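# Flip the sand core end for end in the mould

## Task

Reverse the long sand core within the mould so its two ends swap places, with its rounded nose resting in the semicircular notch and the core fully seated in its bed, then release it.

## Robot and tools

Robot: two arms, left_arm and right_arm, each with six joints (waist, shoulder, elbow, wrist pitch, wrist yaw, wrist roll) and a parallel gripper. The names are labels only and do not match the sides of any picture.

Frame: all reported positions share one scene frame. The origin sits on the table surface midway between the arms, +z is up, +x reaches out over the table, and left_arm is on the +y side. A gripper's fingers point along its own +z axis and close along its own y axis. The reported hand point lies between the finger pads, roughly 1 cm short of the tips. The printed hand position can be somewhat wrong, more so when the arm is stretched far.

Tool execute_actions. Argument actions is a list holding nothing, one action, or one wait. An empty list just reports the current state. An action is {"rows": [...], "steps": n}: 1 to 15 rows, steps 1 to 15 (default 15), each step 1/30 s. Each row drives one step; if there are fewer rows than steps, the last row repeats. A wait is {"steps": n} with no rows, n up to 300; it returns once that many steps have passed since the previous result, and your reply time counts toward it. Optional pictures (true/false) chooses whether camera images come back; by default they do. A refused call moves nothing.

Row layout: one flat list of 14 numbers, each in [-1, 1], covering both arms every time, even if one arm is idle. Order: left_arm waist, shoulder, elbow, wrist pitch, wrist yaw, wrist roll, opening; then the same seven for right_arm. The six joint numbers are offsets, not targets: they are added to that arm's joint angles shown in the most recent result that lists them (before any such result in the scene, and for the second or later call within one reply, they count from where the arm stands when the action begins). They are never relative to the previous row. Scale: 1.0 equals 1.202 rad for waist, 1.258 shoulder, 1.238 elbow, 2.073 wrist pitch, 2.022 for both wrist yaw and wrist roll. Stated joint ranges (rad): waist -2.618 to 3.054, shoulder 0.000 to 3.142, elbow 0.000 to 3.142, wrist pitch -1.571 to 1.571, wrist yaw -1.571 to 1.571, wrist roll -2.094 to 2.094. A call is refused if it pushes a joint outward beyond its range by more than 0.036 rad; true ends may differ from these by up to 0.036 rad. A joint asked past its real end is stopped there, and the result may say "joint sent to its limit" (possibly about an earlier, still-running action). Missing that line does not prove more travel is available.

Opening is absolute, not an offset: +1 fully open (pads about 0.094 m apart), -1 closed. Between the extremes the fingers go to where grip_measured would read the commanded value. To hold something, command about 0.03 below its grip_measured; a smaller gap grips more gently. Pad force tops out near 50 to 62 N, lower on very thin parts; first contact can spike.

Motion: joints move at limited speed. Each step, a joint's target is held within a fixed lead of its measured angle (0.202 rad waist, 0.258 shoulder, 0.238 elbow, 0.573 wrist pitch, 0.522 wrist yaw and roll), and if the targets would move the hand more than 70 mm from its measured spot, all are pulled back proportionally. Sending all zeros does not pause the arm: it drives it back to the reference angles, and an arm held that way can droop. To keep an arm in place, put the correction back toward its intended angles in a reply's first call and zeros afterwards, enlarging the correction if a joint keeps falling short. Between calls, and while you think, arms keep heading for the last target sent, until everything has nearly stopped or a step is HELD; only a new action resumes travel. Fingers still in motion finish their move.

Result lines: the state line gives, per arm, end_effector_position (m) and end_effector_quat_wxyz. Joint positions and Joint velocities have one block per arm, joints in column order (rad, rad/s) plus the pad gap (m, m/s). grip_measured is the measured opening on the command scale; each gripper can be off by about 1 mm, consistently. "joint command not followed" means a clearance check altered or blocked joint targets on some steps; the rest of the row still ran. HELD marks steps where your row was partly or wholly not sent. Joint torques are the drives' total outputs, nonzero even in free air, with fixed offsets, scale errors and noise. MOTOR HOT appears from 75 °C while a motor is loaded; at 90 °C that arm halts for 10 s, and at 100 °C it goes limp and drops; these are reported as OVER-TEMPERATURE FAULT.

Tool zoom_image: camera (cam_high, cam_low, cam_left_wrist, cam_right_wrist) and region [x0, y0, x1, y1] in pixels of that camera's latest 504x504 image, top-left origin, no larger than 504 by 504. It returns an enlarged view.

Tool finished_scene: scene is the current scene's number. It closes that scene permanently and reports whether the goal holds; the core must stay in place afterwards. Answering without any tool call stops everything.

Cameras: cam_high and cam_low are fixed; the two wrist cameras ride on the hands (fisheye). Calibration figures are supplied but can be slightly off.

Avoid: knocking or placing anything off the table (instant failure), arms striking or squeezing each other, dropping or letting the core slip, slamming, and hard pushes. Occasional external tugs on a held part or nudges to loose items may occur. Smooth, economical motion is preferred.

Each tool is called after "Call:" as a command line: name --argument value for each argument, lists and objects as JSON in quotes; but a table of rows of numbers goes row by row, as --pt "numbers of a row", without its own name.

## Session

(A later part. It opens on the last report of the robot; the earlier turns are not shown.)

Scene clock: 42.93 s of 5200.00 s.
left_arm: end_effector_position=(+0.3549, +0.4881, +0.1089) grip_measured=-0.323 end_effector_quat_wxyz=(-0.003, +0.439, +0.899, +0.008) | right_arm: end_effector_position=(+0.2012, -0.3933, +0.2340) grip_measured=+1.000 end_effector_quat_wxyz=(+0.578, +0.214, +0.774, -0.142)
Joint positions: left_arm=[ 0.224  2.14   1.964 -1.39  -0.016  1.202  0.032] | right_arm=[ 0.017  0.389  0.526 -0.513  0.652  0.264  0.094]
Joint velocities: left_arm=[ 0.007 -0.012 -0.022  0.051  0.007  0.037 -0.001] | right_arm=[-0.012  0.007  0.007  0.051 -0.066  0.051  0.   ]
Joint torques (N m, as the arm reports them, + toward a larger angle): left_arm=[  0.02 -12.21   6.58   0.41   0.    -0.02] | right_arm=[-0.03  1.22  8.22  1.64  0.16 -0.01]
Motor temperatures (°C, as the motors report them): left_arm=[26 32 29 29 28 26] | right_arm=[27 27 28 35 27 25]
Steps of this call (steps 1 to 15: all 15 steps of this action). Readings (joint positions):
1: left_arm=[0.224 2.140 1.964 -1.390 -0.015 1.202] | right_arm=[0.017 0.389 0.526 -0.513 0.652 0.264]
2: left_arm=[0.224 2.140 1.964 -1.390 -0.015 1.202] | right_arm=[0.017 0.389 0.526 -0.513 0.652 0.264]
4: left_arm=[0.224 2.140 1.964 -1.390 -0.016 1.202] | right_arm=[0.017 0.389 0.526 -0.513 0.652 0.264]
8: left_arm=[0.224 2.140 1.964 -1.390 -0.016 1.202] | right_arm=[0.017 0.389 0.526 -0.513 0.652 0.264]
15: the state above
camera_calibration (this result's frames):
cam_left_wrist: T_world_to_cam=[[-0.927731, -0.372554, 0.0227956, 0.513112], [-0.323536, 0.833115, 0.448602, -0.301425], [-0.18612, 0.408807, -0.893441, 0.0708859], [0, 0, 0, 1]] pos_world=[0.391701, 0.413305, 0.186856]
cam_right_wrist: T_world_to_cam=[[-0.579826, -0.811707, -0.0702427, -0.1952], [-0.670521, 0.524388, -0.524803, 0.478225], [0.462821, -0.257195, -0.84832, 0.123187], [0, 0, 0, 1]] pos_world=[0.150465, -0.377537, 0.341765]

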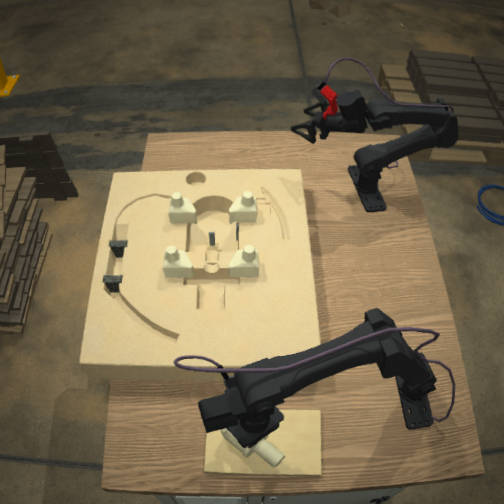

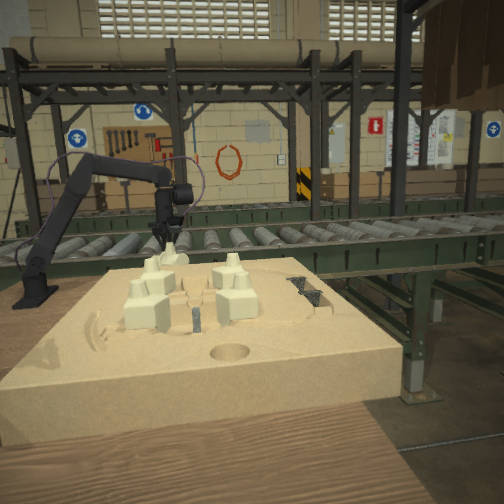

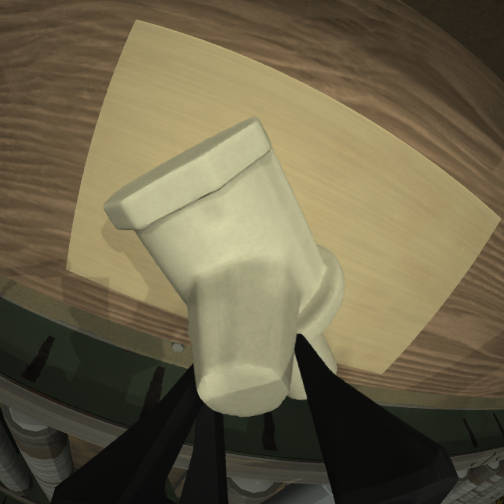

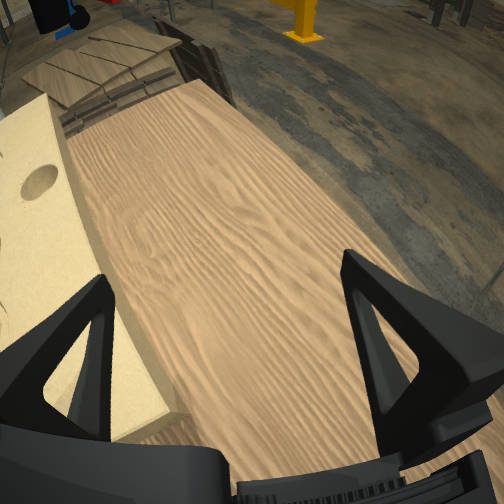

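Call:
execute_actions --actions '[{"rows":[[0,-0.015,0,0,0,0,0.1,0,0,0,0,0,0,1],[0,-0.015,0,0,0,0,0.1,0,0,0,0,0,0,1],[0,-0.015,0,0,0,0,0.1,0,0,0,0,0,0,1],[-0.016,-0.015,-0.04,0.035,0,0,0.1,0,0,0,0,0,0,1]]}]' --pictures false

Call:
execute_actions --actions '[{"rows":[[0,-0.015,0.01,0,0,0,-0.36,0,0,0,0,0,0,1]],"steps":10}]' --pictures false

Call:
execute_actions --actions '[{"rows":[[0,-0.05,0.11,-0.035,0,0,-0.36,0,0,0,0,0,0,1]]}]'

Call:
zoom_image --camera "cam_high" --region '[140,160,300,330]'

Scene clock: 46.40 s of 5200.00 s.
left_arm: end_effector_position=(+0.3575, +0.4839, +0.0989) grip_measured=+0.098 end_effector_quat_wxyz=(-0.003, +0.445, +0.896, +0.011) | right_arm: end_effector_position=(+0.2013, -0.3933, +0.2342) grip_measured=+1.000 end_effector_quat_wxyz=(+0.578, +0.214, +0.774, -0.142)
Joint positions: left_arm=[ 0.211  2.137  1.92  -1.342 -0.02   1.202  0.052] | right_arm=[ 0.017  0.389  0.526 -0.512  0.652  0.264  0.094]
Joint velocities: left_arm=[-0.012 -0.002 -0.017 -0.051 -0.037 -0.037 -0.   ] | right_arm=[ 0.002 -0.007 -0.017 -0.037 -0.022 -0.007  0.   ]
Joint torques (N m, as the arm reports them, + toward a larger angle): left_arm=[ -0.54 -11.88   5.09   0.64   0.03  -0.03] | right_arm=[-0.03  1.21  8.23  1.64  0.16 -0.01]
Motor temperatures (°C, as the motors report them): left_arm=[26 32 29 29 28 26] | right_arm=[27 27 28 35 27 25]
Steps of this call (steps 1 to 15: the robot went on to your last target; steps 16 to 89: nothing new was sent; steps 90 to 104: all 15 steps of this action). Readings (joint positions):
90: left_arm=[0.224 2.140 1.964 -1.390 -0.016 1.202] | right_arm=[0.017 0.389 0.526 -0.512 0.652 0.264]
91: left_arm=[0.224 2.140 1.964 -1.390 -0.017 1.202] | right_arm=[0.017 0.389 0.526 -0.512 0.652 0.264]
93: left_arm=[0.223 2.139 1.958 -1.381 -0.018 1.202] | right_arm=[0.017 0.389 0.526 -0.512 0.652 0.264]
97: left_arm=[0.214 2.137 1.922 -1.347 -0.019 1.202] | right_arm=[0.017 0.389 0.526 -0.512 0.652 0.264]
104: the state above

Scene clock: 46.73 s of 5200.00 s.
left_arm: end_effector_position=(+0.3537, +0.4819, +0.1011) grip_measured=-0.229 end_effector_quat_wxyz=(-0.007, +0.446, +0.895, +0.006) | right_arm: end_effector_position=(+0.2013, -0.3933, +0.2343) grip_measured=+1.000 end_effector_quat_wxyz=(+0.579, +0.215, +0.774, -0.142)
Joint positions: left_arm=[ 0.209  2.134  1.924 -1.364 -0.019  1.202  0.036] | right_arm=[ 0.017  0.389  0.526 -0.511  0.652  0.264  0.094]
Joint velocities: left_arm=[-0.017  0.017  0.012 -0.081 -0.051 -0.051 -0.   ] | right_arm=[ 0.012  0.002 -0.002 -0.037 -0.037 -0.022  0.   ]
Joint torques (N m, as the arm reports them, + toward a larger angle): left_arm=[  0.12 -11.96   6.17   0.59  -0.03  -0.03] | right_arm=[-0.04  1.21  8.22  1.63  0.16 -0.02]
Motor temperatures (°C, as the motors report them): left_arm=[26 32 29 29 28 26] | right_arm=[27 27 28 35 27 25]
Steps of this call (steps 1 to 10: all 10 steps of this action). Readings (joint positions):
1: left_arm=[0.211 2.137 1.920 -1.346 -0.019 1.201] | right_arm=[0.017 0.389 0.526 -0.512 0.652 0.264]
2: left_arm=[0.211 2.134 1.924 -1.360 -0.023 1.200] | right_arm=[0.017 0.389 0.526 -0.511 0.652 0.264]
4: left_arm=[0.211 2.128 1.924 -1.367 -0.020 1.203] | right_arm=[0.017 0.389 0.526 -0.511 0.652 0.264]
8: left_arm=[0.209 2.134 1.924 -1.364 -0.019 1.202] | right_arm=[0.017 0.389 0.526 -0.511 0.652 0.264]
10: the state above

Scene clock: 47.23 s of 5200.00 s.
left_arm: end_effector_position=(+0.3573, +0.4840, +0.1259) grip_measured=-0.229 end_effector_quat_wxyz=(+0.001, +0.445, +0.895, +0.018) | right_arm: end_effector_position=(+0.2014, -0.3933, +0.2345) grip_measured=+1.000 end_effector_quat_wxyz=(+0.579, +0.215, +0.774, -0.141)
Joint positions: left_arm=[ 0.209  2.13   2.016 -1.432 -0.025  1.202  0.036] | right_arm=[ 0.017  0.389  0.526 -0.51   0.652  0.264  0.094]
Joint velocities: left_arm=[-0.007  0.002 -0.012 -0.022  0.037 -0.007  0.   ] | right_arm=[-0.002 -0.017 -0.017  0.007 -0.022  0.066  0.   ]
Joint torques (N m, as the arm reports them, + toward a larger angle): left_arm=[  0.07 -15.1    9.32   0.5    0.07  -0.03] | right_arm=[-0.03  1.22  8.23  1.63  0.16 -0.02]
Motor temperatures (°C, as the motors report them): left_arm=[26 32 29 29 28 26] | right_arm=[27 27 28 35 27 25]
Steps of this call (steps 1 to 15: all 15 steps of this action). Readings (joint positions):
1: left_arm=[0.209 2.134 1.939 -1.375 -0.020 1.202] | right_arm=[0.017 0.389 0.526 -0.511 0.652 0.264]
2: left_arm=[0.209 2.141 1.961 -1.394 -0.020 1.202] | right_arm=[0.017 0.389 0.526 -0.511 0.652 0.264]
4: left_arm=[0.209 2.140 1.991 -1.411 -0.023 1.202] | right_arm=[0.017 0.389 0.526 -0.511 0.652 0.264]
8: left_arm=[0.209 2.131 2.016 -1.414 -0.024 1.202] | right_arm=[0.017 0.389 0.526 -0.511 0.652 0.264]
15: the state above
camera_calibration (this result's frames):
cam_left_wrist: T_world_to_cam=[[-0.933601, -0.3583, 0.00303994, 0.511072], [-0.317768, 0.83185, 0.455026, -0.307117], [-0.165565, 0.423847, -0.890473, 0.0732148], [0, 0, 0, 1]] pos_world=[0.391668, 0.407561, 0.203389]
cam_right_wrist: T_world_to_cam=[[-0.579666, -0.811678, -0.0718751, -0.194679], [-0.669337, 0.524599, -0.526102, 0.478712], [0.464731, -0.256855, -0.847379, 0.123025], [0, 0, 0, 1]] pos_world=[0.150397, -0.377549, 0.342108]

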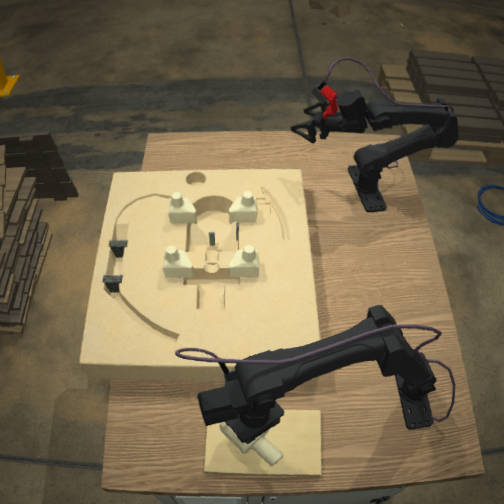

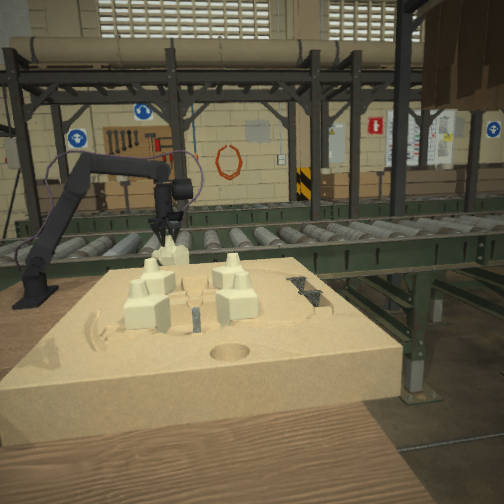

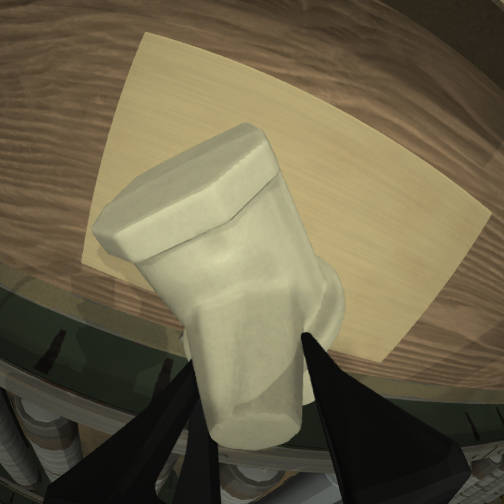

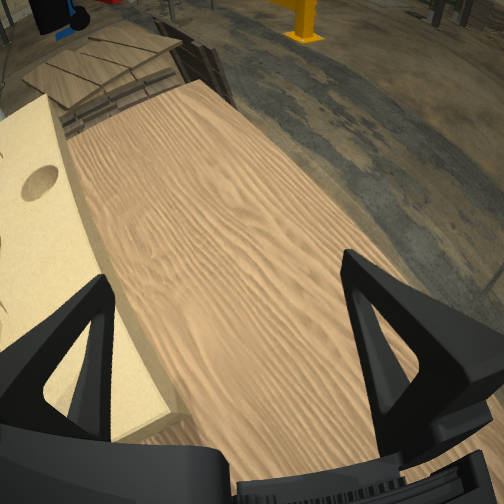

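Region (140, 160, 300, 330) of cam_high's 504x504 image, scaled by 2.965, with more detail than that image has; it fills the left 474 columns of this view, and the rest is white.

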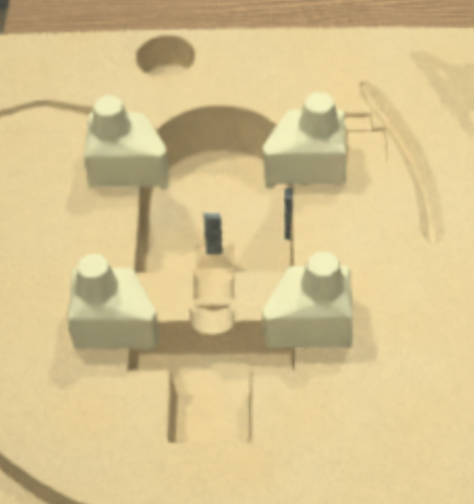

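Call:
execute_actions --actions '[{"rows":[[-0.04,-0.045,0.035,0,0,-0.77,-0.28,0,0,0,0,0,0,1]]}]' --pictures false

Call:
execute_actions --actions '[{"steps":15}]' --pictures false

Call:
execute_actions --actions '[{"rows":[[0,-0.045,0.035,0,0,-0.765,-0.28,0,0,0,0,0,0,1]]}]' --pictures false

Call:
execute_actions --actions '[{"steps":20}]'

Scene clock: 49.13 s of 5200.00 s.
left_arm: end_effector_position=(+0.3609, +0.4621, +0.1259) grip_measured=-0.229 end_effector_quat_wxyz=(+0.007, -0.182, +0.983, +0.011) | right_arm: end_effector_position=(+0.2014, -0.3933, +0.2346) grip_measured=+1.000 end_effector_quat_wxyz=(+0.579, +0.215, +0.774, -0.141)
Joint positions: left_arm=[ 0.157  2.13   2.016 -1.442 -0.022 -0.138  0.036] | right_arm=[ 0.017  0.389  0.526 -0.51   0.652  0.264  0.094]
Joint velocities: left_arm=[ 0.002  0.007  0.002  0.022 -0.022 -1.399 -0.001] | right_arm=[-0.007 -0.017  0.012 -0.051 -0.095 -0.051  0.   ]
Joint torques (N m, as the arm reports them, + toward a larger angle): left_arm=[  0.36 -14.87   9.21   0.54  -0.05  -0.05] | right_arm=[-0.01  1.22  8.23  1.64  0.16 -0.02]
Motor temperatures (°C, as the motors report them): left_arm=[26 32 29 28 28 26] | right_arm=[27 27 28 35 27 25]
Steps of this call (steps 1 to 15: the robot went on to your last target; steps 16 to 42: nothing new was sent; steps 43 to 57: all 15 steps of this action). Readings (joint positions):
43: left_arm=[0.205 2.130 2.016 -1.438 -0.027 1.136] | right_arm=[0.017 0.389 0.526 -0.510 0.652 0.264]
44: left_arm=[0.200 2.130 2.016 -1.440 -0.032 1.036] | right_arm=[0.017 0.389 0.526 -0.510 0.652 0.264]
46: left_arm=[0.184 2.130 2.016 -1.440 -0.038 0.841] | right_arm=[0.017 0.389 0.526 -0.510 0.652 0.264]
50: left_arm=[0.159 2.130 2.016 -1.441 -0.026 0.452] | right_arm=[0.017 0.389 0.526 -0.510 0.652 0.264]
57: the state above

Scene clock: 49.63 s of 5200.00 s.
left_arm: end_effector_position=(+0.3605, +0.4615, +0.1259) grip_measured=-0.229 end_effector_quat_wxyz=(+0.007, -0.280, +0.960, +0.009) | right_arm: end_effector_position=(+0.2014, -0.3933, +0.2346) grip_measured=+1.000 end_effector_quat_wxyz=(+0.579, +0.215, +0.774, -0.141)
Joint positions: left_arm=[ 0.157  2.13   2.016 -1.443 -0.019 -0.34   0.036] | right_arm=[ 0.017  0.389  0.526 -0.51   0.652  0.264  0.094]
Joint velocities: left_arm=[-0.007  0.002  0.012 -0.11  -0.022 -0.095  0.   ] | right_arm=[-0.017 -0.012 -0.012 -0.066 -0.081 -0.007  0.   ]
Joint torques (N m, as the arm reports them, + toward a larger angle): left_arm=[  0.31 -14.92   9.18   0.53  -0.07  -0.1 ] | right_arm=[-0.05  1.22  8.23  1.63  0.16 -0.02]
Motor temperatures (°C, as the motors report them): left_arm=[26 32 29 28 28 26] | right_arm=[27 27 28 35 27 25]
Steps of this call (steps 1 to 15: the robot went on to your last target). Readings (joint positions):
1: left_arm=[0.157 2.130 2.016 -1.442 -0.022 -0.181] | right_arm=[0.017 0.389 0.526 -0.510 0.652 0.264]
2: left_arm=[0.157 2.130 2.016 -1.442 -0.022 -0.214] | right_arm=[0.017 0.389 0.526 -0.510 0.652 0.264]
4: left_arm=[0.157 2.130 2.016 -1.443 -0.021 -0.263] | right_arm=[0.017 0.389 0.526 -0.510 0.652 0.264]
8: left_arm=[0.157 2.130 2.016 -1.443 -0.021 -0.313] | right_arm=[0.017 0.389 0.526 -0.510 0.652 0.264]
15: the state above

Scene clock: 50.13 s of 5200.00 s.
left_arm: end_effector_position=(+0.3604, +0.4587, +0.1258) grip_measured=-0.229 end_effector_quat_wxyz=(-0.005, +0.814, -0.580, +0.002) | right_arm: end_effector_position=(+0.2015, -0.3933, +0.2347) grip_measured=+1.000 end_effector_quat_wxyz=(+0.579, +0.215, +0.773, -0.141)
Joint positions: left_arm=[ 0.157  2.13   2.016 -1.447 -0.004 -1.677  0.036] | right_arm=[ 0.017  0.389  0.526 -0.509  0.652  0.264  0.094]
Joint velocities: left_arm=[ 0.022 -0.002 -0.002 -0.037  0.066 -1.429  0.   ] | right_arm=[ 0.007 -0.007  0.002 -0.022  0.037  0.022  0.   ]
Joint torques (N m, as the arm reports them, + toward a larger angle): left_arm=[  0.   -14.9    9.2    0.48  -0.18  -0.05] | right_arm=[-0.02  1.23  8.22  1.63  0.16 -0.02]
Motor temperatures (°C, as the motors report them): left_arm=[26 33 30 28 28 26] | right_arm=[27 27 28 35 27 25]
Steps of this call (steps 1 to 15: all 15 steps of this action). Readings (joint positions):
1: left_arm=[0.157 2.130 2.016 -1.443 -0.016 -0.407] | right_arm=[0.017 0.389 0.526 -0.509 0.652 0.264]
2: left_arm=[0.157 2.130 2.016 -1.443 -0.013 -0.507] | right_arm=[0.017 0.389 0.526 -0.509 0.652 0.264]
4: left_arm=[0.157 2.130 2.016 -1.445 -0.011 -0.701] | right_arm=[0.017 0.389 0.526 -0.509 0.652 0.264]
8: left_arm=[0.157 2.130 2.016 -1.446 -0.008 -1.091] | right_arm=[0.017 0.389 0.526 -0.509 0.652 0.264]
15: the state above

Scene clock: 50.80 s of 5200.00 s.
left_arm: end_effector_position=(+0.3607, +0.4584, +0.1258) grip_measured=-0.229 end_effector_quat_wxyz=(-0.004, +0.869, -0.496, +0.004) | right_arm: end_effector_position=(+0.2015, -0.3933, +0.2347) grip_measured=+1.000 end_effector_quat_wxyz=(+0.579, +0.215, +0.773, -0.141)
Joint positions: left_arm=[ 0.157  2.13   2.016 -1.446 -0.002 -1.878  0.036] | right_arm=[ 0.017  0.389  0.526 -0.509  0.652  0.264  0.094]
Joint velocities: left_arm=[-0.002  0.007  0.007 -0.007 -0.037 -0.037 -0.001] | right_arm=[-0.002 -0.002  0.007 -0.066  0.007 -0.037  0.   ]
Joint torques (N m, as the arm reports them, + toward a larger angle): left_arm=[ -0.03 -14.84   9.23   0.48  -0.19  -0.12] | right_arm=[-0.02  1.21  8.22  1.63  0.16 -0.01]
Motor temperatures (°C, as the motors report them): left_arm=[26 33 30 28 28 26] | right_arm=[27 27 28 35 27 25]
Steps of this call (steps 1 to 20: the robot went on to your last target). Readings (joint positions):
1: left_arm=[0.157 2.130 2.016 -1.447 -0.003 -1.718] | right_arm=[0.017 0.389 0.526 -0.509 0.652 0.264]
2: left_arm=[0.157 2.130 2.016 -1.447 -0.003 -1.751] | right_arm=[0.017 0.389 0.526 -0.509 0.652 0.264]
4: left_arm=[0.157 2.130 2.016 -1.447 -0.002 -1.798] | right_arm=[0.017 0.389 0.526 -0.509 0.652 0.264]
8: left_arm=[0.157 2.130 2.016 -1.446 -0.002 -1.847] | right_arm=[0.017 0.389 0.526 -0.509 0.652 0.264]
20: the state above
camera_calibration (this result's frames):
cam_left_wrist: T_world_to_cam=[[0.967419, 0.249782, 0.0413446, -0.46417], [0.207895, -0.876917, 0.433355, 0.31168], [0.1445, -0.41064, -0.900275, 0.356428], [0, 0, 0, 1]] pos_world=[0.332746, 0.535623, 0.205006]
cam_right_wrist: T_world_to_cam=[[-0.579584, -0.811664, -0.0726912, -0.194419], [-0.668744, 0.524705, -0.526751, 0.478955], [0.465686, -0.256685, -0.846906, 0.122944], [0, 0, 0, 1]] pos_world=[0.150363, -0.377555, 0.34228]

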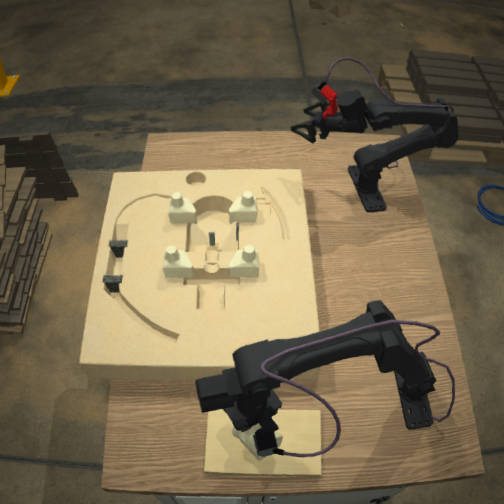

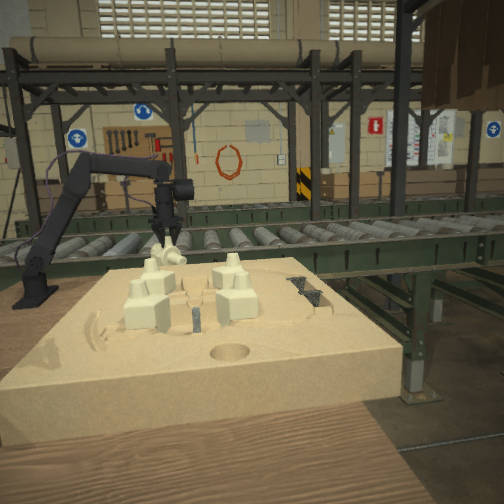

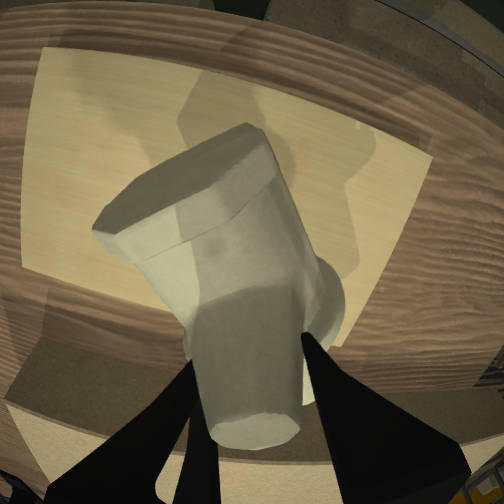

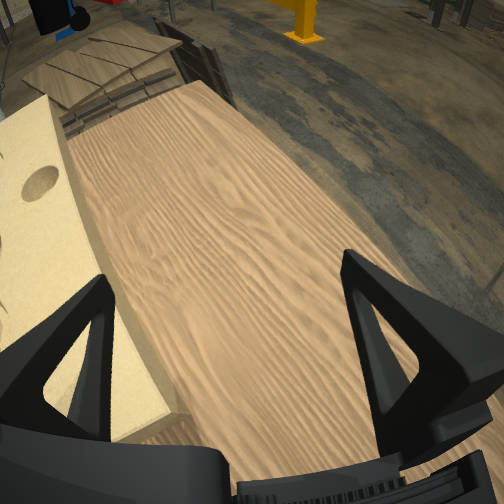

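Call:
execute_actions --actions '[{"rows":[[0.05,-0.04,0.02,0,0,0,-0.28,0,0,0,0,0,0,1],[0.05,-0.04,0.01,0,0,0,-0.28,0,0,0,0,0,0,1],[0.05,-0.04,0,0,0,0,-0.28,0,0,0,0,0,0,1],[0.05,-0.04,-0.01,0,0,0,-0.28,0,0,0,0,0,0,1],[0.05,-0.04,-0.02,0.01,0,0,-0.28,0,0,0,0,0,0,1],[0.05,-0.04,-0.03,0.02,0,0,-0.28,0,0,0,0,0,0,1],[0.05,-0.04,-0.04,0.03,0,0,-0.28,0,0,0,0,0,0,1],[0.05,-0.04,-0.05,0.04,0,0,-0.28,0,0,0,0,0,0,1],[0.05,-0.04,-0.06,0.04,0,0,-0.28,0,0,0,0,0,0,1],[0.05,-0.03,-0.07,0.04,0,0,-0.28,0,0,0,0,0,0,1]]}]' --pictures false

Call:
execute_actions --actions '[{"rows":[[0,-0.005,-0.01,0,0,0,-0.28,0,0,0,0,0,0,1]],"steps":10}]' --pictures false

Call:
execute_actions --actions '[{"rows":[[0,-0.01,0,0,0,0,1,0,0,0,0,0,0,1],[0,-0.01,0,0,0,0,1,0,0,0,0,0,0,1],[0,-0.01,0,0,0,0,1,0,0,0,0,0,0,1],[0,-0.01,0,0,0,0,1,0,0,0,0,0,0,1],[0,-0.01,0,0,0,0,1,0,0,0,0,0,0,1],[0,-0.16,0,0,0,0,1,0,0,0,0,0,0,1]]}]' --pictures false

Call:
execute_actions --actions '[{"rows":[[0,-0.28,-0.35,0.25,0,0.93,1,0,0,0,0,0,0,1]]}]' --pictures false

Call:
execute_actions --actions '[{"steps":25}]'

Scene clock: 53.43 s of 5200.00 s.
left_arm: end_effector_position=(+0.3504, +0.4824, +0.1028) grip_measured=-0.229 end_effector_quat_wxyz=(+0.006, +0.885, -0.466, -0.002) | right_arm: end_effector_position=(+0.2015, -0.3933, +0.2349) grip_measured=+1.000 end_effector_quat_wxyz=(+0.580, +0.215, +0.773, -0.141)
Joint positions: left_arm=[ 0.223  2.13   1.924 -1.376  0.006 -1.88   0.036] | right_arm=[ 0.017  0.389  0.526 -0.508  0.652  0.264  0.094]
Joint velocities: left_arm=[ 0.002 -0.007  0.002 -0.095 -0.022  0.007 -0.   ] | right_arm=[ 0.007 -0.017 -0.002  0.022 -0.037 -0.022  0.   ]
Joint torques (N m, as the arm reports them, + toward a larger angle): left_arm=[ -0.45 -13.45   6.01   0.51  -0.14   0.  ] | right_arm=[-0.04  1.22  8.23  1.64  0.17 -0.01]
Motor temperatures (°C, as the motors report them): left_arm=[26 33 30 28 28 26] | right_arm=[27 27 29 35 27 25]
Steps of this call (steps 1 to 15: the robot went on to your last target; steps 16 to 64: nothing new was sent; steps 65 to 79: all 15 steps of this action). Readings (joint positions):
65: left_arm=[0.162 2.130 2.016 -1.445 0.002 -1.880] | right_arm=[0.017 0.389 0.526 -0.509 0.652 0.264]
66: left_arm=[0.168 2.130 2.016 -1.445 0.011 -1.880] | right_arm=[0.017 0.389 0.526 -0.509 0.652 0.264]
68: left_arm=[0.189 2.130 2.010 -1.442 0.022 -1.880] | right_arm=[0.017 0.389 0.526 -0.509 0.652 0.264]
72: left_arm=[0.220 2.130 1.965 -1.412 0.012 -1.880] | right_arm=[0.017 0.389 0.526 -0.508 0.652 0.264]
79: the state above

Scene clock: 53.77 s of 5200.00 s.
left_arm: end_effector_position=(+0.3504, +0.4823, +0.1018) grip_measured=-0.229 end_effector_quat_wxyz=(+0.006, +0.885, -0.466, -0.002) | right_arm: end_effector_position=(+0.2016, -0.3933, +0.2350) grip_measured=+1.000 end_effector_quat_wxyz=(+0.580, +0.215, +0.773, -0.141)
Joint positions: left_arm=[ 0.223  2.13   1.921 -1.374  0.006 -1.88   0.036] | right_arm=[ 0.017  0.389  0.526 -0.508  0.652  0.264  0.094]
Joint velocities: left_arm=[-0.022 -0.007 -0.012 -0.066 -0.007  0.066 -0.001] | right_arm=[-0.007 -0.007  0.012 -0.022  0.095  0.022  0.   ]
Joint torques (N m, as the arm reports them, + toward a larger angle): left_arm=[  0.02 -11.25   4.7    0.4    0.    -0.02] | right_arm=[-0.02  1.21  8.22  1.64  0.16 -0.01]
Motor temperatures (°C, as the motors report them): left_arm=[26 33 30 28 28 26] | right_arm=[27 27 29 35 27 25]
Steps of this call (steps 1 to 10: all 10 steps of this action). Readings (joint positions):
1: left_arm=[0.223 2.130 1.922 -1.374 0.006 -1.880] | right_arm=[0.017 0.389 0.526 -0.508 0.652 0.264]
2: left_arm=[0.223 2.130 1.921 -1.374 0.006 -1.880] | right_arm=[0.017 0.389 0.526 -0.508 0.652 0.264]
4: left_arm=[0.223 2.130 1.921 -1.374 0.006 -1.880] | right_arm=[0.017 0.389 0.526 -0.508 0.652 0.264]
8: left_arm=[0.223 2.130 1.921 -1.374 0.006 -1.880] | right_arm=[0.017 0.389 0.526 -0.508 0.652 0.264]
10: the state above

Scene clock: 54.27 s of 5200.00 s.
left_arm: end_effector_position=(+0.3458, +0.4798, +0.1841) grip_measured=+1.000 end_effector_quat_wxyz=(-0.067, +0.880, -0.464, +0.077) | right_arm: end_effector_position=(+0.2016, -0.3933, +0.2351) grip_measured=+1.000 end_effector_quat_wxyz=(+0.580, +0.215, +0.773, -0.141)
Joint positions: left_arm=[ 0.223  1.914  1.914 -1.367  0.012 -1.88   0.094] | right_arm=[ 0.017  0.389  0.526 -0.507  0.652  0.264  0.094]
Joint velocities: left_arm=[ 0.007 -0.027  0.007  0.007 -0.066 -0.066  0.   ] | right_arm=[ 0.007 -0.002 -0.007 -0.022 -0.037 -0.022  0.   ]
Joint torques (N m, as the arm reports them, + toward a larger angle): left_arm=[ 0.04 -7.77  6.25  0.69 -0.06 -0.02] | right_arm=[-0.03  1.22  8.23  1.63  0.15 -0.02]
Motor temperatures (°C, as the motors report them): left_arm=[26 33 30 28 28 26] | right_arm=[27 27 29 35 27 25]
Steps of this call (steps 1 to 15: all 15 steps of this action). Readings (joint positions):
1: left_arm=[0.223 2.130 1.921 -1.374 0.006 -1.880] | right_arm=[0.017 0.389 0.526 -0.508 0.652 0.264]
2: left_arm=[0.223 2.130 1.921 -1.373 0.007 -1.880] | right_arm=[0.017 0.389 0.526 -0.508 0.652 0.264]
4: left_arm=[0.223 2.130 1.921 -1.373 0.009 -1.880] | right_arm=[0.017 0.389 0.526 -0.507 0.652 0.264]
8: left_arm=[0.223 2.070 1.903 -1.366 0.011 -1.880] | right_arm=[0.017 0.389 0.526 -0.507 0.652 0.264]
15: the state above

Scene clock: 54.77 s of 5200.00 s.
left_arm: end_effector_position=(+0.3507, +0.4807, +0.2215) grip_measured=+1.000 end_effector_quat_wxyz=(+0.301, -0.345, +0.889, -0.032) | right_arm: end_effector_position=(+0.2017, -0.3932, +0.2352) grip_measured=+1.000 end_effector_quat_wxyz=(+0.580, +0.215, +0.773, -0.141)
Joint positions: left_arm=[ 0.223  1.56   1.488 -0.884  0.015 -0.454  0.094] | right_arm=[ 0.017  0.389  0.526 -0.506  0.652  0.264  0.094]
Joint velocities: left_arm=[ 0.002 -0.012 -0.042  0.051 -0.066  2.85   0.   ] | right_arm=[ 0.017 -0.012 -0.017 -0.037  0.037  0.022  0.   ]
Joint torques (N m, as the arm reports them, + toward a larger angle): left_arm=[-0.05 -6.52  5.98  1.44 -0.03 -0.02] | right_arm=[-0.02  1.22  8.23  1.64  0.16 -0.01]
Motor temperatures (°C, as the motors report them): left_arm=[26 33 30 28 28 26] | right_arm=[27 27 29 35 27 25]
Steps of this call (steps 1 to 15: all 15 steps of this action). Readings (joint positions):
1: left_arm=[0.223 1.880 1.865 -1.298 0.012 -1.812] | right_arm=[0.017 0.389 0.526 -0.507 0.652 0.264]
2: left_arm=[0.223 1.822 1.766 -1.185 0.013 -1.711] | right_arm=[0.017 0.389 0.526 -0.507 0.652 0.264]
4: left_arm=[0.223 1.692 1.595 -1.057 0.015 -1.517] | right_arm=[0.017 0.389 0.526 -0.507 0.652 0.264]
8: left_arm=[0.223 1.563 1.497 -0.975 0.015 -1.132] | right_arm=[0.017 0.389 0.526 -0.506 0.652 0.264]
15: the state above

Scene clock: 55.60 s of 5200.00 s.
left_arm: end_effector_position=(+0.3534, +0.4815, +0.2233) grip_measured=+1.000 end_effector_quat_wxyz=(+0.307, -0.140, +0.941, +0.037) | right_arm: end_effector_position=(+0.2017, -0.3932, +0.2352) grip_measured=+1.000 end_effector_quat_wxyz=(+0.580, +0.215, +0.773, -0.141)
Joint positions: left_arm=[ 0.223  1.56   1.487 -0.87   0.015 -0.007  0.094] | right_arm=[ 0.017  0.389  0.526 -0.506  0.652  0.264  0.094]
Joint velocities: left_arm=[-0.002  0.007 -0.007  0.007  0.007  0.022  0.   ] | right_arm=[-0.022  0.007 -0.002  0.022  0.081  0.051  0.   ]
Joint torques (N m, as the arm reports them, + toward a larger angle): left_arm=[-0.05 -6.49  5.86  1.46 -0.03  0.04] | right_arm=[-0.04  1.2   8.22  1.64  0.16 -0.01]
Motor temperatures (°C, as the motors report them): left_arm=[26 33 30 28 28 26] | right_arm=[27 27 29 35 27 25]
Steps of this call (steps 1 to 25: the robot went on to your last target). Readings (joint positions):
1: left_arm=[0.223 1.560 1.487 -0.881 0.015 -0.365] | right_arm=[0.017 0.389 0.526 -0.506 0.652 0.264]
2: left_arm=[0.223 1.560 1.487 -0.878 0.015 -0.293] | right_arm=[0.017 0.389 0.526 -0.506 0.652 0.264]
4: left_arm=[0.223 1.560 1.487 -0.875 0.015 -0.188] | right_arm=[0.017 0.389 0.526 -0.506 0.652 0.264]
8: left_arm=[0.223 1.560 1.487 -0.872 0.015 -0.080] | right_arm=[0.017 0.389 0.526 -0.506 0.652 0.264]
25: the state above
camera_calibration (this result's frames):
cam_left_wrist: T_world_to_cam=[[0.0425309, -0.991507, -0.122899, 0.49426], [-0.987138, -0.0227285, -0.158247, 0.434386], [0.15411, 0.128048, -0.979721, 0.209657], [0, 0, 0, 1]] pos_world=[0.375467, 0.473089, 0.33489]
cam_right_wrist: T_world_to_cam=[[-0.579391, -0.811629, -0.0745949, -0.193812], [-0.667357, 0.524952, -0.528261, 0.479523], [0.467911, -0.256288, -0.845799, 0.122753], [0, 0, 0, 1]] pos_world=[0.150283, -0.37757, 0.34268]

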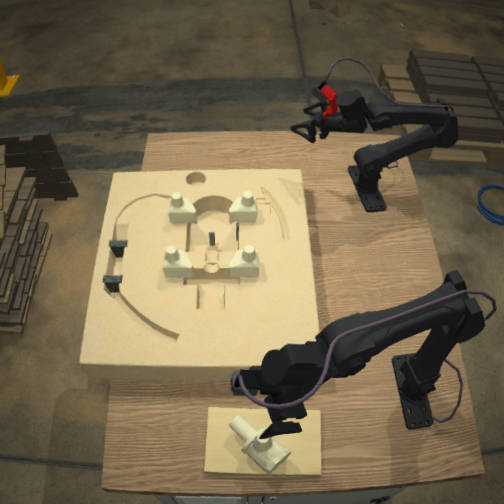

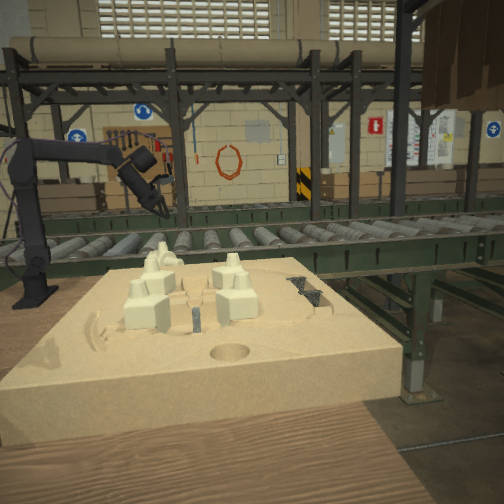

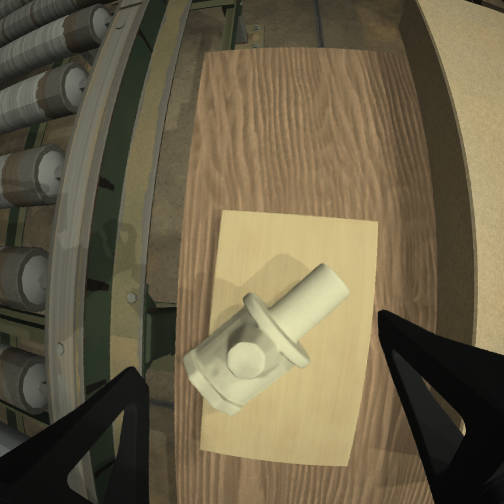

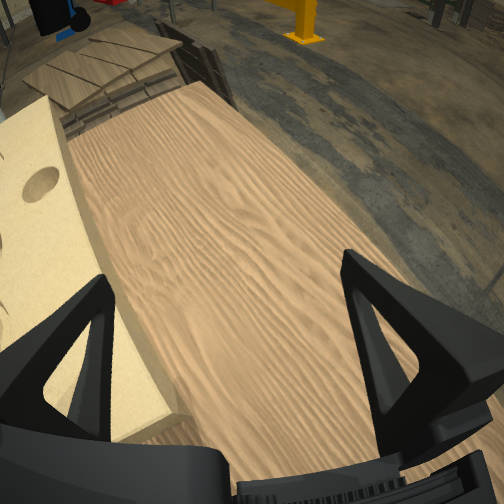

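Go to q 1.64, 1.18, -0.59.

Call:
execute_actions --actions '[{"rows":[[0.01,0.02,-0.05,0.03,-0.01,0,0.4,0,0,0,0,0,0,1],[0.01,0.04,-0.09,0.05,-0.01,0,0.4,0,0,0,0,0,0,1],[0.01,0.055,-0.13,0.07,-0.01,0,0.4,0,0,0,0,0,0,1],[0.01,0.055,-0.16,0.09,-0.01,0,0.4,0,0,0,0,0,0,1],[0.01,0.055,-0.19,0.11,-0.01,0,0.4,0,0,0,0,0,0,1],[0.01,0.055,-0.21,0.12,-0.01,0,0.4,0,0,0,0,0,0,1],[0.01,0.055,-0.23,0.13,-0.01,0,0.4,0,0,0,0,0,0,1],[0.01,0.055,-0.248,0.143,-0.01,0,0.4,0,0,0,0,0,0,1]]}]' --pictures false

Call:
execute_actions --actions '[{"steps":10}]'

Scene clock: 57.70 s of 5200.00 s.
left_arm: end_effector_position=(+0.3417, +0.4871, +0.1035) grip_measured=+0.402 end_effector_quat_wxyz=(+0.237, -0.148, +0.959, +0.042) | right_arm: end_effector_position=(+0.2017, -0.3932, +0.2354) grip_measured=+1.000 end_effector_quat_wxyz=(+0.581, +0.215, +0.772, -0.141)
Joint positions: left_arm=[ 0.233  1.65   1.176 -0.61  -0.013 -0.002  0.066] | right_arm=[ 0.017  0.389  0.526 -0.506  0.652  0.264  0.094]
Joint velocities: left_arm=[ 0.007  0.002  0.007  0.095 -0.022  0.007  0.   ] | right_arm=[-0.017  0.012 -0.002  0.037  0.051 -0.037  0.   ]
Joint torques (N m, as the arm reports them, + toward a larger angle): left_arm=[ 0.29 -8.85  6.5   1.33  0.07 -0.07] | right_arm=[-0.04  1.2   8.22  1.64  0.16 -0.01]
Motor temperatures (°C, as the motors report them): left_arm=[26 32 29 28 28 26] | right_arm=[27 27 29 35 27 25]
Steps of this call (steps 1 to 30: the robot went on to your last target; steps 31 to 48: nothing new was sent; steps 49 to 63: all 15 steps of this action). Readings (joint positions):
49: left_arm=[0.223 1.561 1.479 -0.861 0.014 -0.005] | right_arm=[0.017 0.389 0.526 -0.506 0.652 0.264]
50: left_arm=[0.224 1.561 1.460 -0.838 0.011 -0.005] | right_arm=[0.017 0.389 0.526 -0.506 0.652 0.264]
52: left_arm=[0.226 1.571 1.391 -0.778 0.007 -0.005] | right_arm=[0.017 0.389 0.526 -0.506 0.652 0.264]
56: left_arm=[0.228 1.631 1.229 -0.685 0.000 -0.005] | right_arm=[0.017 0.389 0.526 -0.506 0.652 0.264]
63: the state above

Scene clock: 58.03 s of 5200.00 s.
left_arm: end_effector_position=(+0.3450, +0.4878, +0.1053) grip_measured=+0.402 end_effector_quat_wxyz=(+0.244, -0.148, +0.957, +0.043) | right_arm: end_effector_position=(+0.2017, -0.3932, +0.2354) grip_measured=+1.000 end_effector_quat_wxyz=(+0.581, +0.215, +0.772, -0.141)
Joint positions: left_arm=[ 0.233  1.65   1.176 -0.595 -0.011 -0.002  0.066] | right_arm=[ 0.017  0.389  0.526 -0.506  0.652  0.264  0.094]
Joint velocities: left_arm=[-0.012  0.002  0.007  0.037 -0.037 -0.007 -0.001] | right_arm=[-0.007 -0.012  0.007 -0.022  0.007 -0.022  0.   ]
Joint torques (N m, as the arm reports them, + toward a larger angle): left_arm=[ 0.28 -8.84  6.58  1.32  0.05 -0.08] | right_arm=[-0.03  1.21  8.23  1.63  0.16 -0.01]
Motor temperatures (°C, as the motors report them): left_arm=[26 32 29 28 28 26] | right_arm=[27 27 29 35 27 25]
Steps of this call (steps 1 to 10: the robot went on to your last target). Readings (joint positions):
1: left_arm=[0.233 1.650 1.176 -0.607 -0.013 -0.002] | right_arm=[0.017 0.389 0.526 -0.506 0.652 0.264]
2: left_arm=[0.233 1.650 1.176 -0.604 -0.013 -0.002] | right_arm=[0.017 0.389 0.526 -0.506 0.652 0.264]
4: left_arm=[0.233 1.650 1.176 -0.600 -0.012 -0.002] | right_arm=[0.017 0.389 0.526 -0.506 0.652 0.264]
8: left_arm=[0.233 1.650 1.176 -0.596 -0.012 -0.002] | right_arm=[0.017 0.389 0.526 -0.506 0.652 0.264]
10: the state above
camera_calibration (this result's frames):
cam_left_wrist: T_world_to_cam=[[0.0463304, -0.992188, -0.115833, 0.484659], [-0.998608, -0.0430752, -0.0304509, 0.408001], [0.0252235, 0.117083, -0.992802, 0.145744], [0, 0, 0, 1]] pos_world=[0.381302, 0.481384, 0.213259]
cam_right_wrist: T_world_to_cam=[[-0.579334, -0.811619, -0.0751388, -0.193638], [-0.666961, 0.525023, -0.528692, 0.479684], [0.468546, -0.256175, -0.845482, 0.122698], [0, 0, 0, 1]] pos_world=[0.15026, -0.377574, 0.342794]

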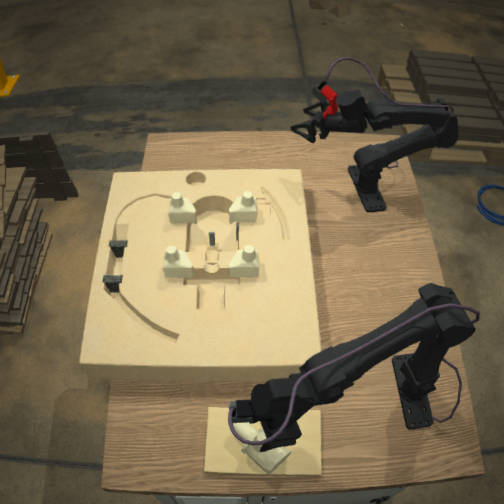

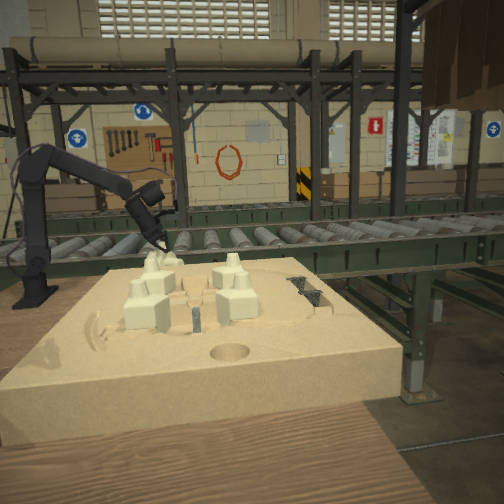

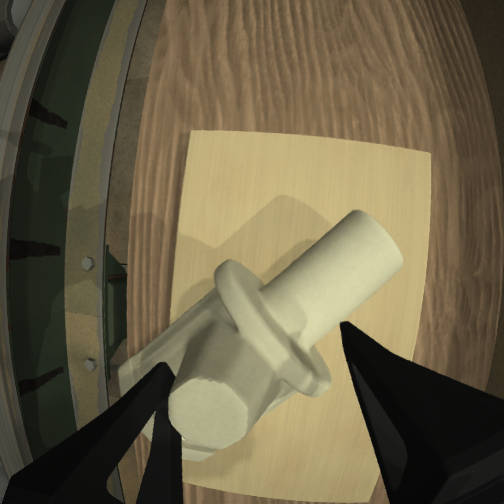

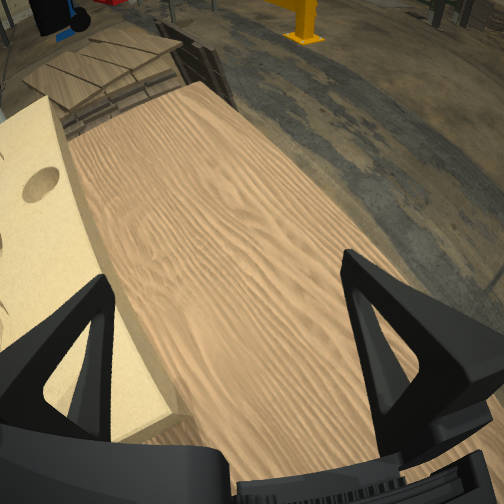

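Call:
execute_actions --actions '[{"rows":[[0.02,-0.03,0,0,0,0,0.4,0,0,0,0,0,0,1]],"steps":10}]' --pictures false

Call:
execute_actions --actions '[{"rows":[[0,-0.01,0,0,0,0,-0.33,0,0,0,0,0,0,1]],"steps":10}]'

Scene clock: 59.13 s of 5200.00 s.
left_arm: end_effector_position=(+0.3426, +0.4947, +0.1052) grip_measured=+0.402 end_effector_quat_wxyz=(+0.244, -0.157, +0.956, +0.045) | right_arm: end_effector_position=(+0.2018, -0.3932, +0.2356) grip_measured=+1.000 end_effector_quat_wxyz=(+0.581, +0.215, +0.772, -0.141)
Joint positions: left_arm=[ 0.251  1.65   1.176 -0.596 -0.011 -0.002  0.066] | right_arm=[ 0.017  0.389  0.526 -0.505  0.652  0.264  0.094]
Joint velocities: left_arm=[-0.012  0.007 -0.002 -0.037 -0.081 -0.037  0.   ] | right_arm=[ 0.002  0.017 -0.022  0.051 -0.022 -0.066  0.   ]
Joint torques (N m, as the arm reports them, + toward a larger angle): left_arm=[  0.5  -10.06   6.24   1.14  -0.01  -0.03] | right_arm=[-0.02  1.21  8.23  1.65  0.15 -0.02]
Motor temperatures (°C, as the motors report them): left_arm=[26 32 29 29 28 26] | right_arm=[27 27 29 36 27 25]
Steps of this call (steps 1 to 23: the robot went on to your last target; steps 24 to 33: all 10 steps of this action). Readings (joint positions):
24: left_arm=[0.234 1.650 1.176 -0.594 -0.011 -0.002] | right_arm=[0.017 0.389 0.526 -0.506 0.652 0.264]
25: left_arm=[0.237 1.650 1.176 -0.594 -0.011 -0.002] | right_arm=[0.017 0.389 0.526 -0.505 0.652 0.264]
27: left_arm=[0.245 1.650 1.176 -0.595 -0.011 -0.002] | right_arm=[0.017 0.389 0.526 -0.505 0.652 0.264]
31: left_arm=[0.251 1.650 1.176 -0.595 -0.011 -0.002] | right_arm=[0.017 0.389 0.526 -0.505 0.652 0.264]
33: the state above

Scene clock: 59.47 s of 5200.00 s.
left_arm: end_effector_position=(+0.3460, +0.4958, +0.1085) grip_measured=-0.241 end_effector_quat_wxyz=(+0.254, -0.159, +0.953, +0.044) | right_arm: end_effector_position=(+0.2018, -0.3932, +0.2357) grip_measured=+1.000 end_effector_quat_wxyz=(+0.581, +0.215, +0.772, -0.140)
Joint positions: left_arm=[ 0.252  1.647  1.176 -0.579 -0.007 -0.008  0.036] | right_arm=[ 0.017  0.389  0.526 -0.504  0.652  0.264  0.094]
Joint velocities: left_arm=[ 0.002 -0.017 -0.002 -0.066 -0.081  0.007 -0.001] | right_arm=[-0.012  0.002 -0.017 -0.022 -0.095  0.007  0.   ]
Joint torques (N m, as the arm reports them, + toward a larger angle): left_arm=[-0.13 -8.    6.26  1.05 -0.03  0.03] | right_arm=[-0.03  1.21  8.23  1.64  0.16 -0.01]
Motor temperatures (°C, as the motors report them): left_arm=[26 32 29 29 28 26] | right_arm=[27 27 29 36 27 25]
Steps of this call (steps 1 to 10: all 10 steps of this action). Readings (joint positions):
1: left_arm=[0.251 1.650 1.176 -0.596 -0.011 -0.002] | right_arm=[0.017 0.389 0.526 -0.505 0.652 0.264]
2: left_arm=[0.251 1.650 1.176 -0.596 -0.013 -0.001] | right_arm=[0.017 0.389 0.526 -0.505 0.652 0.264]
4: left_arm=[0.252 1.644 1.178 -0.574 -0.006 -0.007] | right_arm=[0.017 0.389 0.526 -0.505 0.652 0.264]
8: left_arm=[0.252 1.647 1.176 -0.579 -0.007 -0.008] | right_arm=[0.017 0.389 0.526 -0.504 0.652 0.264]
10: the state above
camera_calibration (this result's frames):
cam_left_wrist: T_world_to_cam=[[0.0716158, -0.990864, -0.11428, 0.483371], [-0.996506, -0.0661422, -0.050994, 0.42234], [0.0429694, 0.117533, -0.992139, 0.1416], [0, 0, 0, 1]] pos_world=[0.380163, 0.490246, 0.217264]
cam_right_wrist: T_world_to_cam=[[-0.579221, -0.811599, -0.0762263, -0.193291], [-0.666166, 0.525164, -0.529552, 0.480008], [0.469816, -0.255948, -0.844845, 0.122587], [0, 0, 0, 1]] pos_world=[0.150213, -0.377582, 0.343023]

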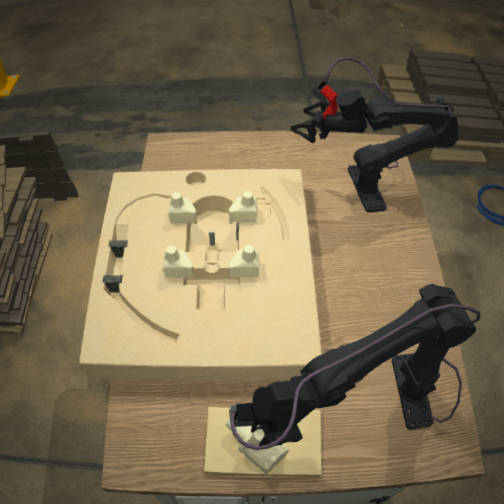

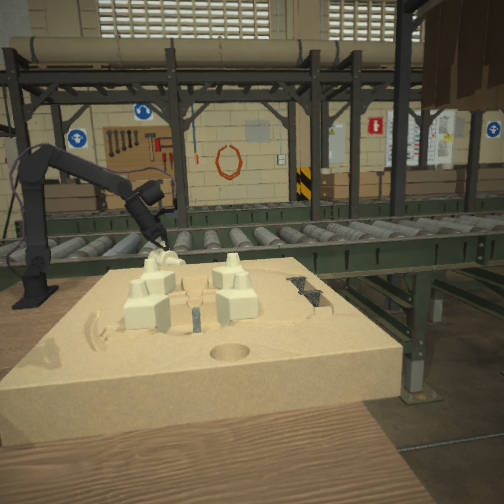

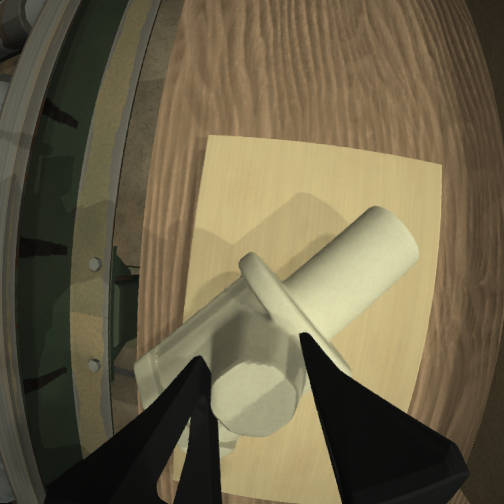

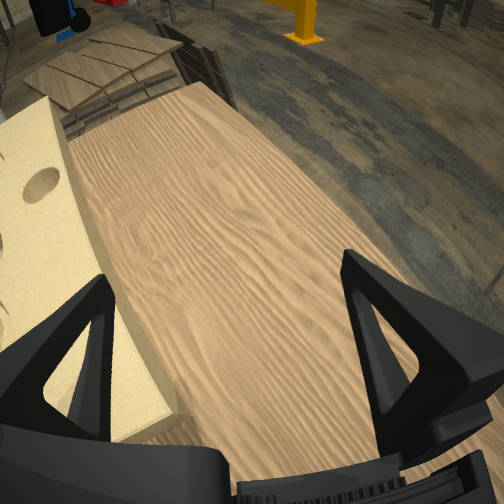

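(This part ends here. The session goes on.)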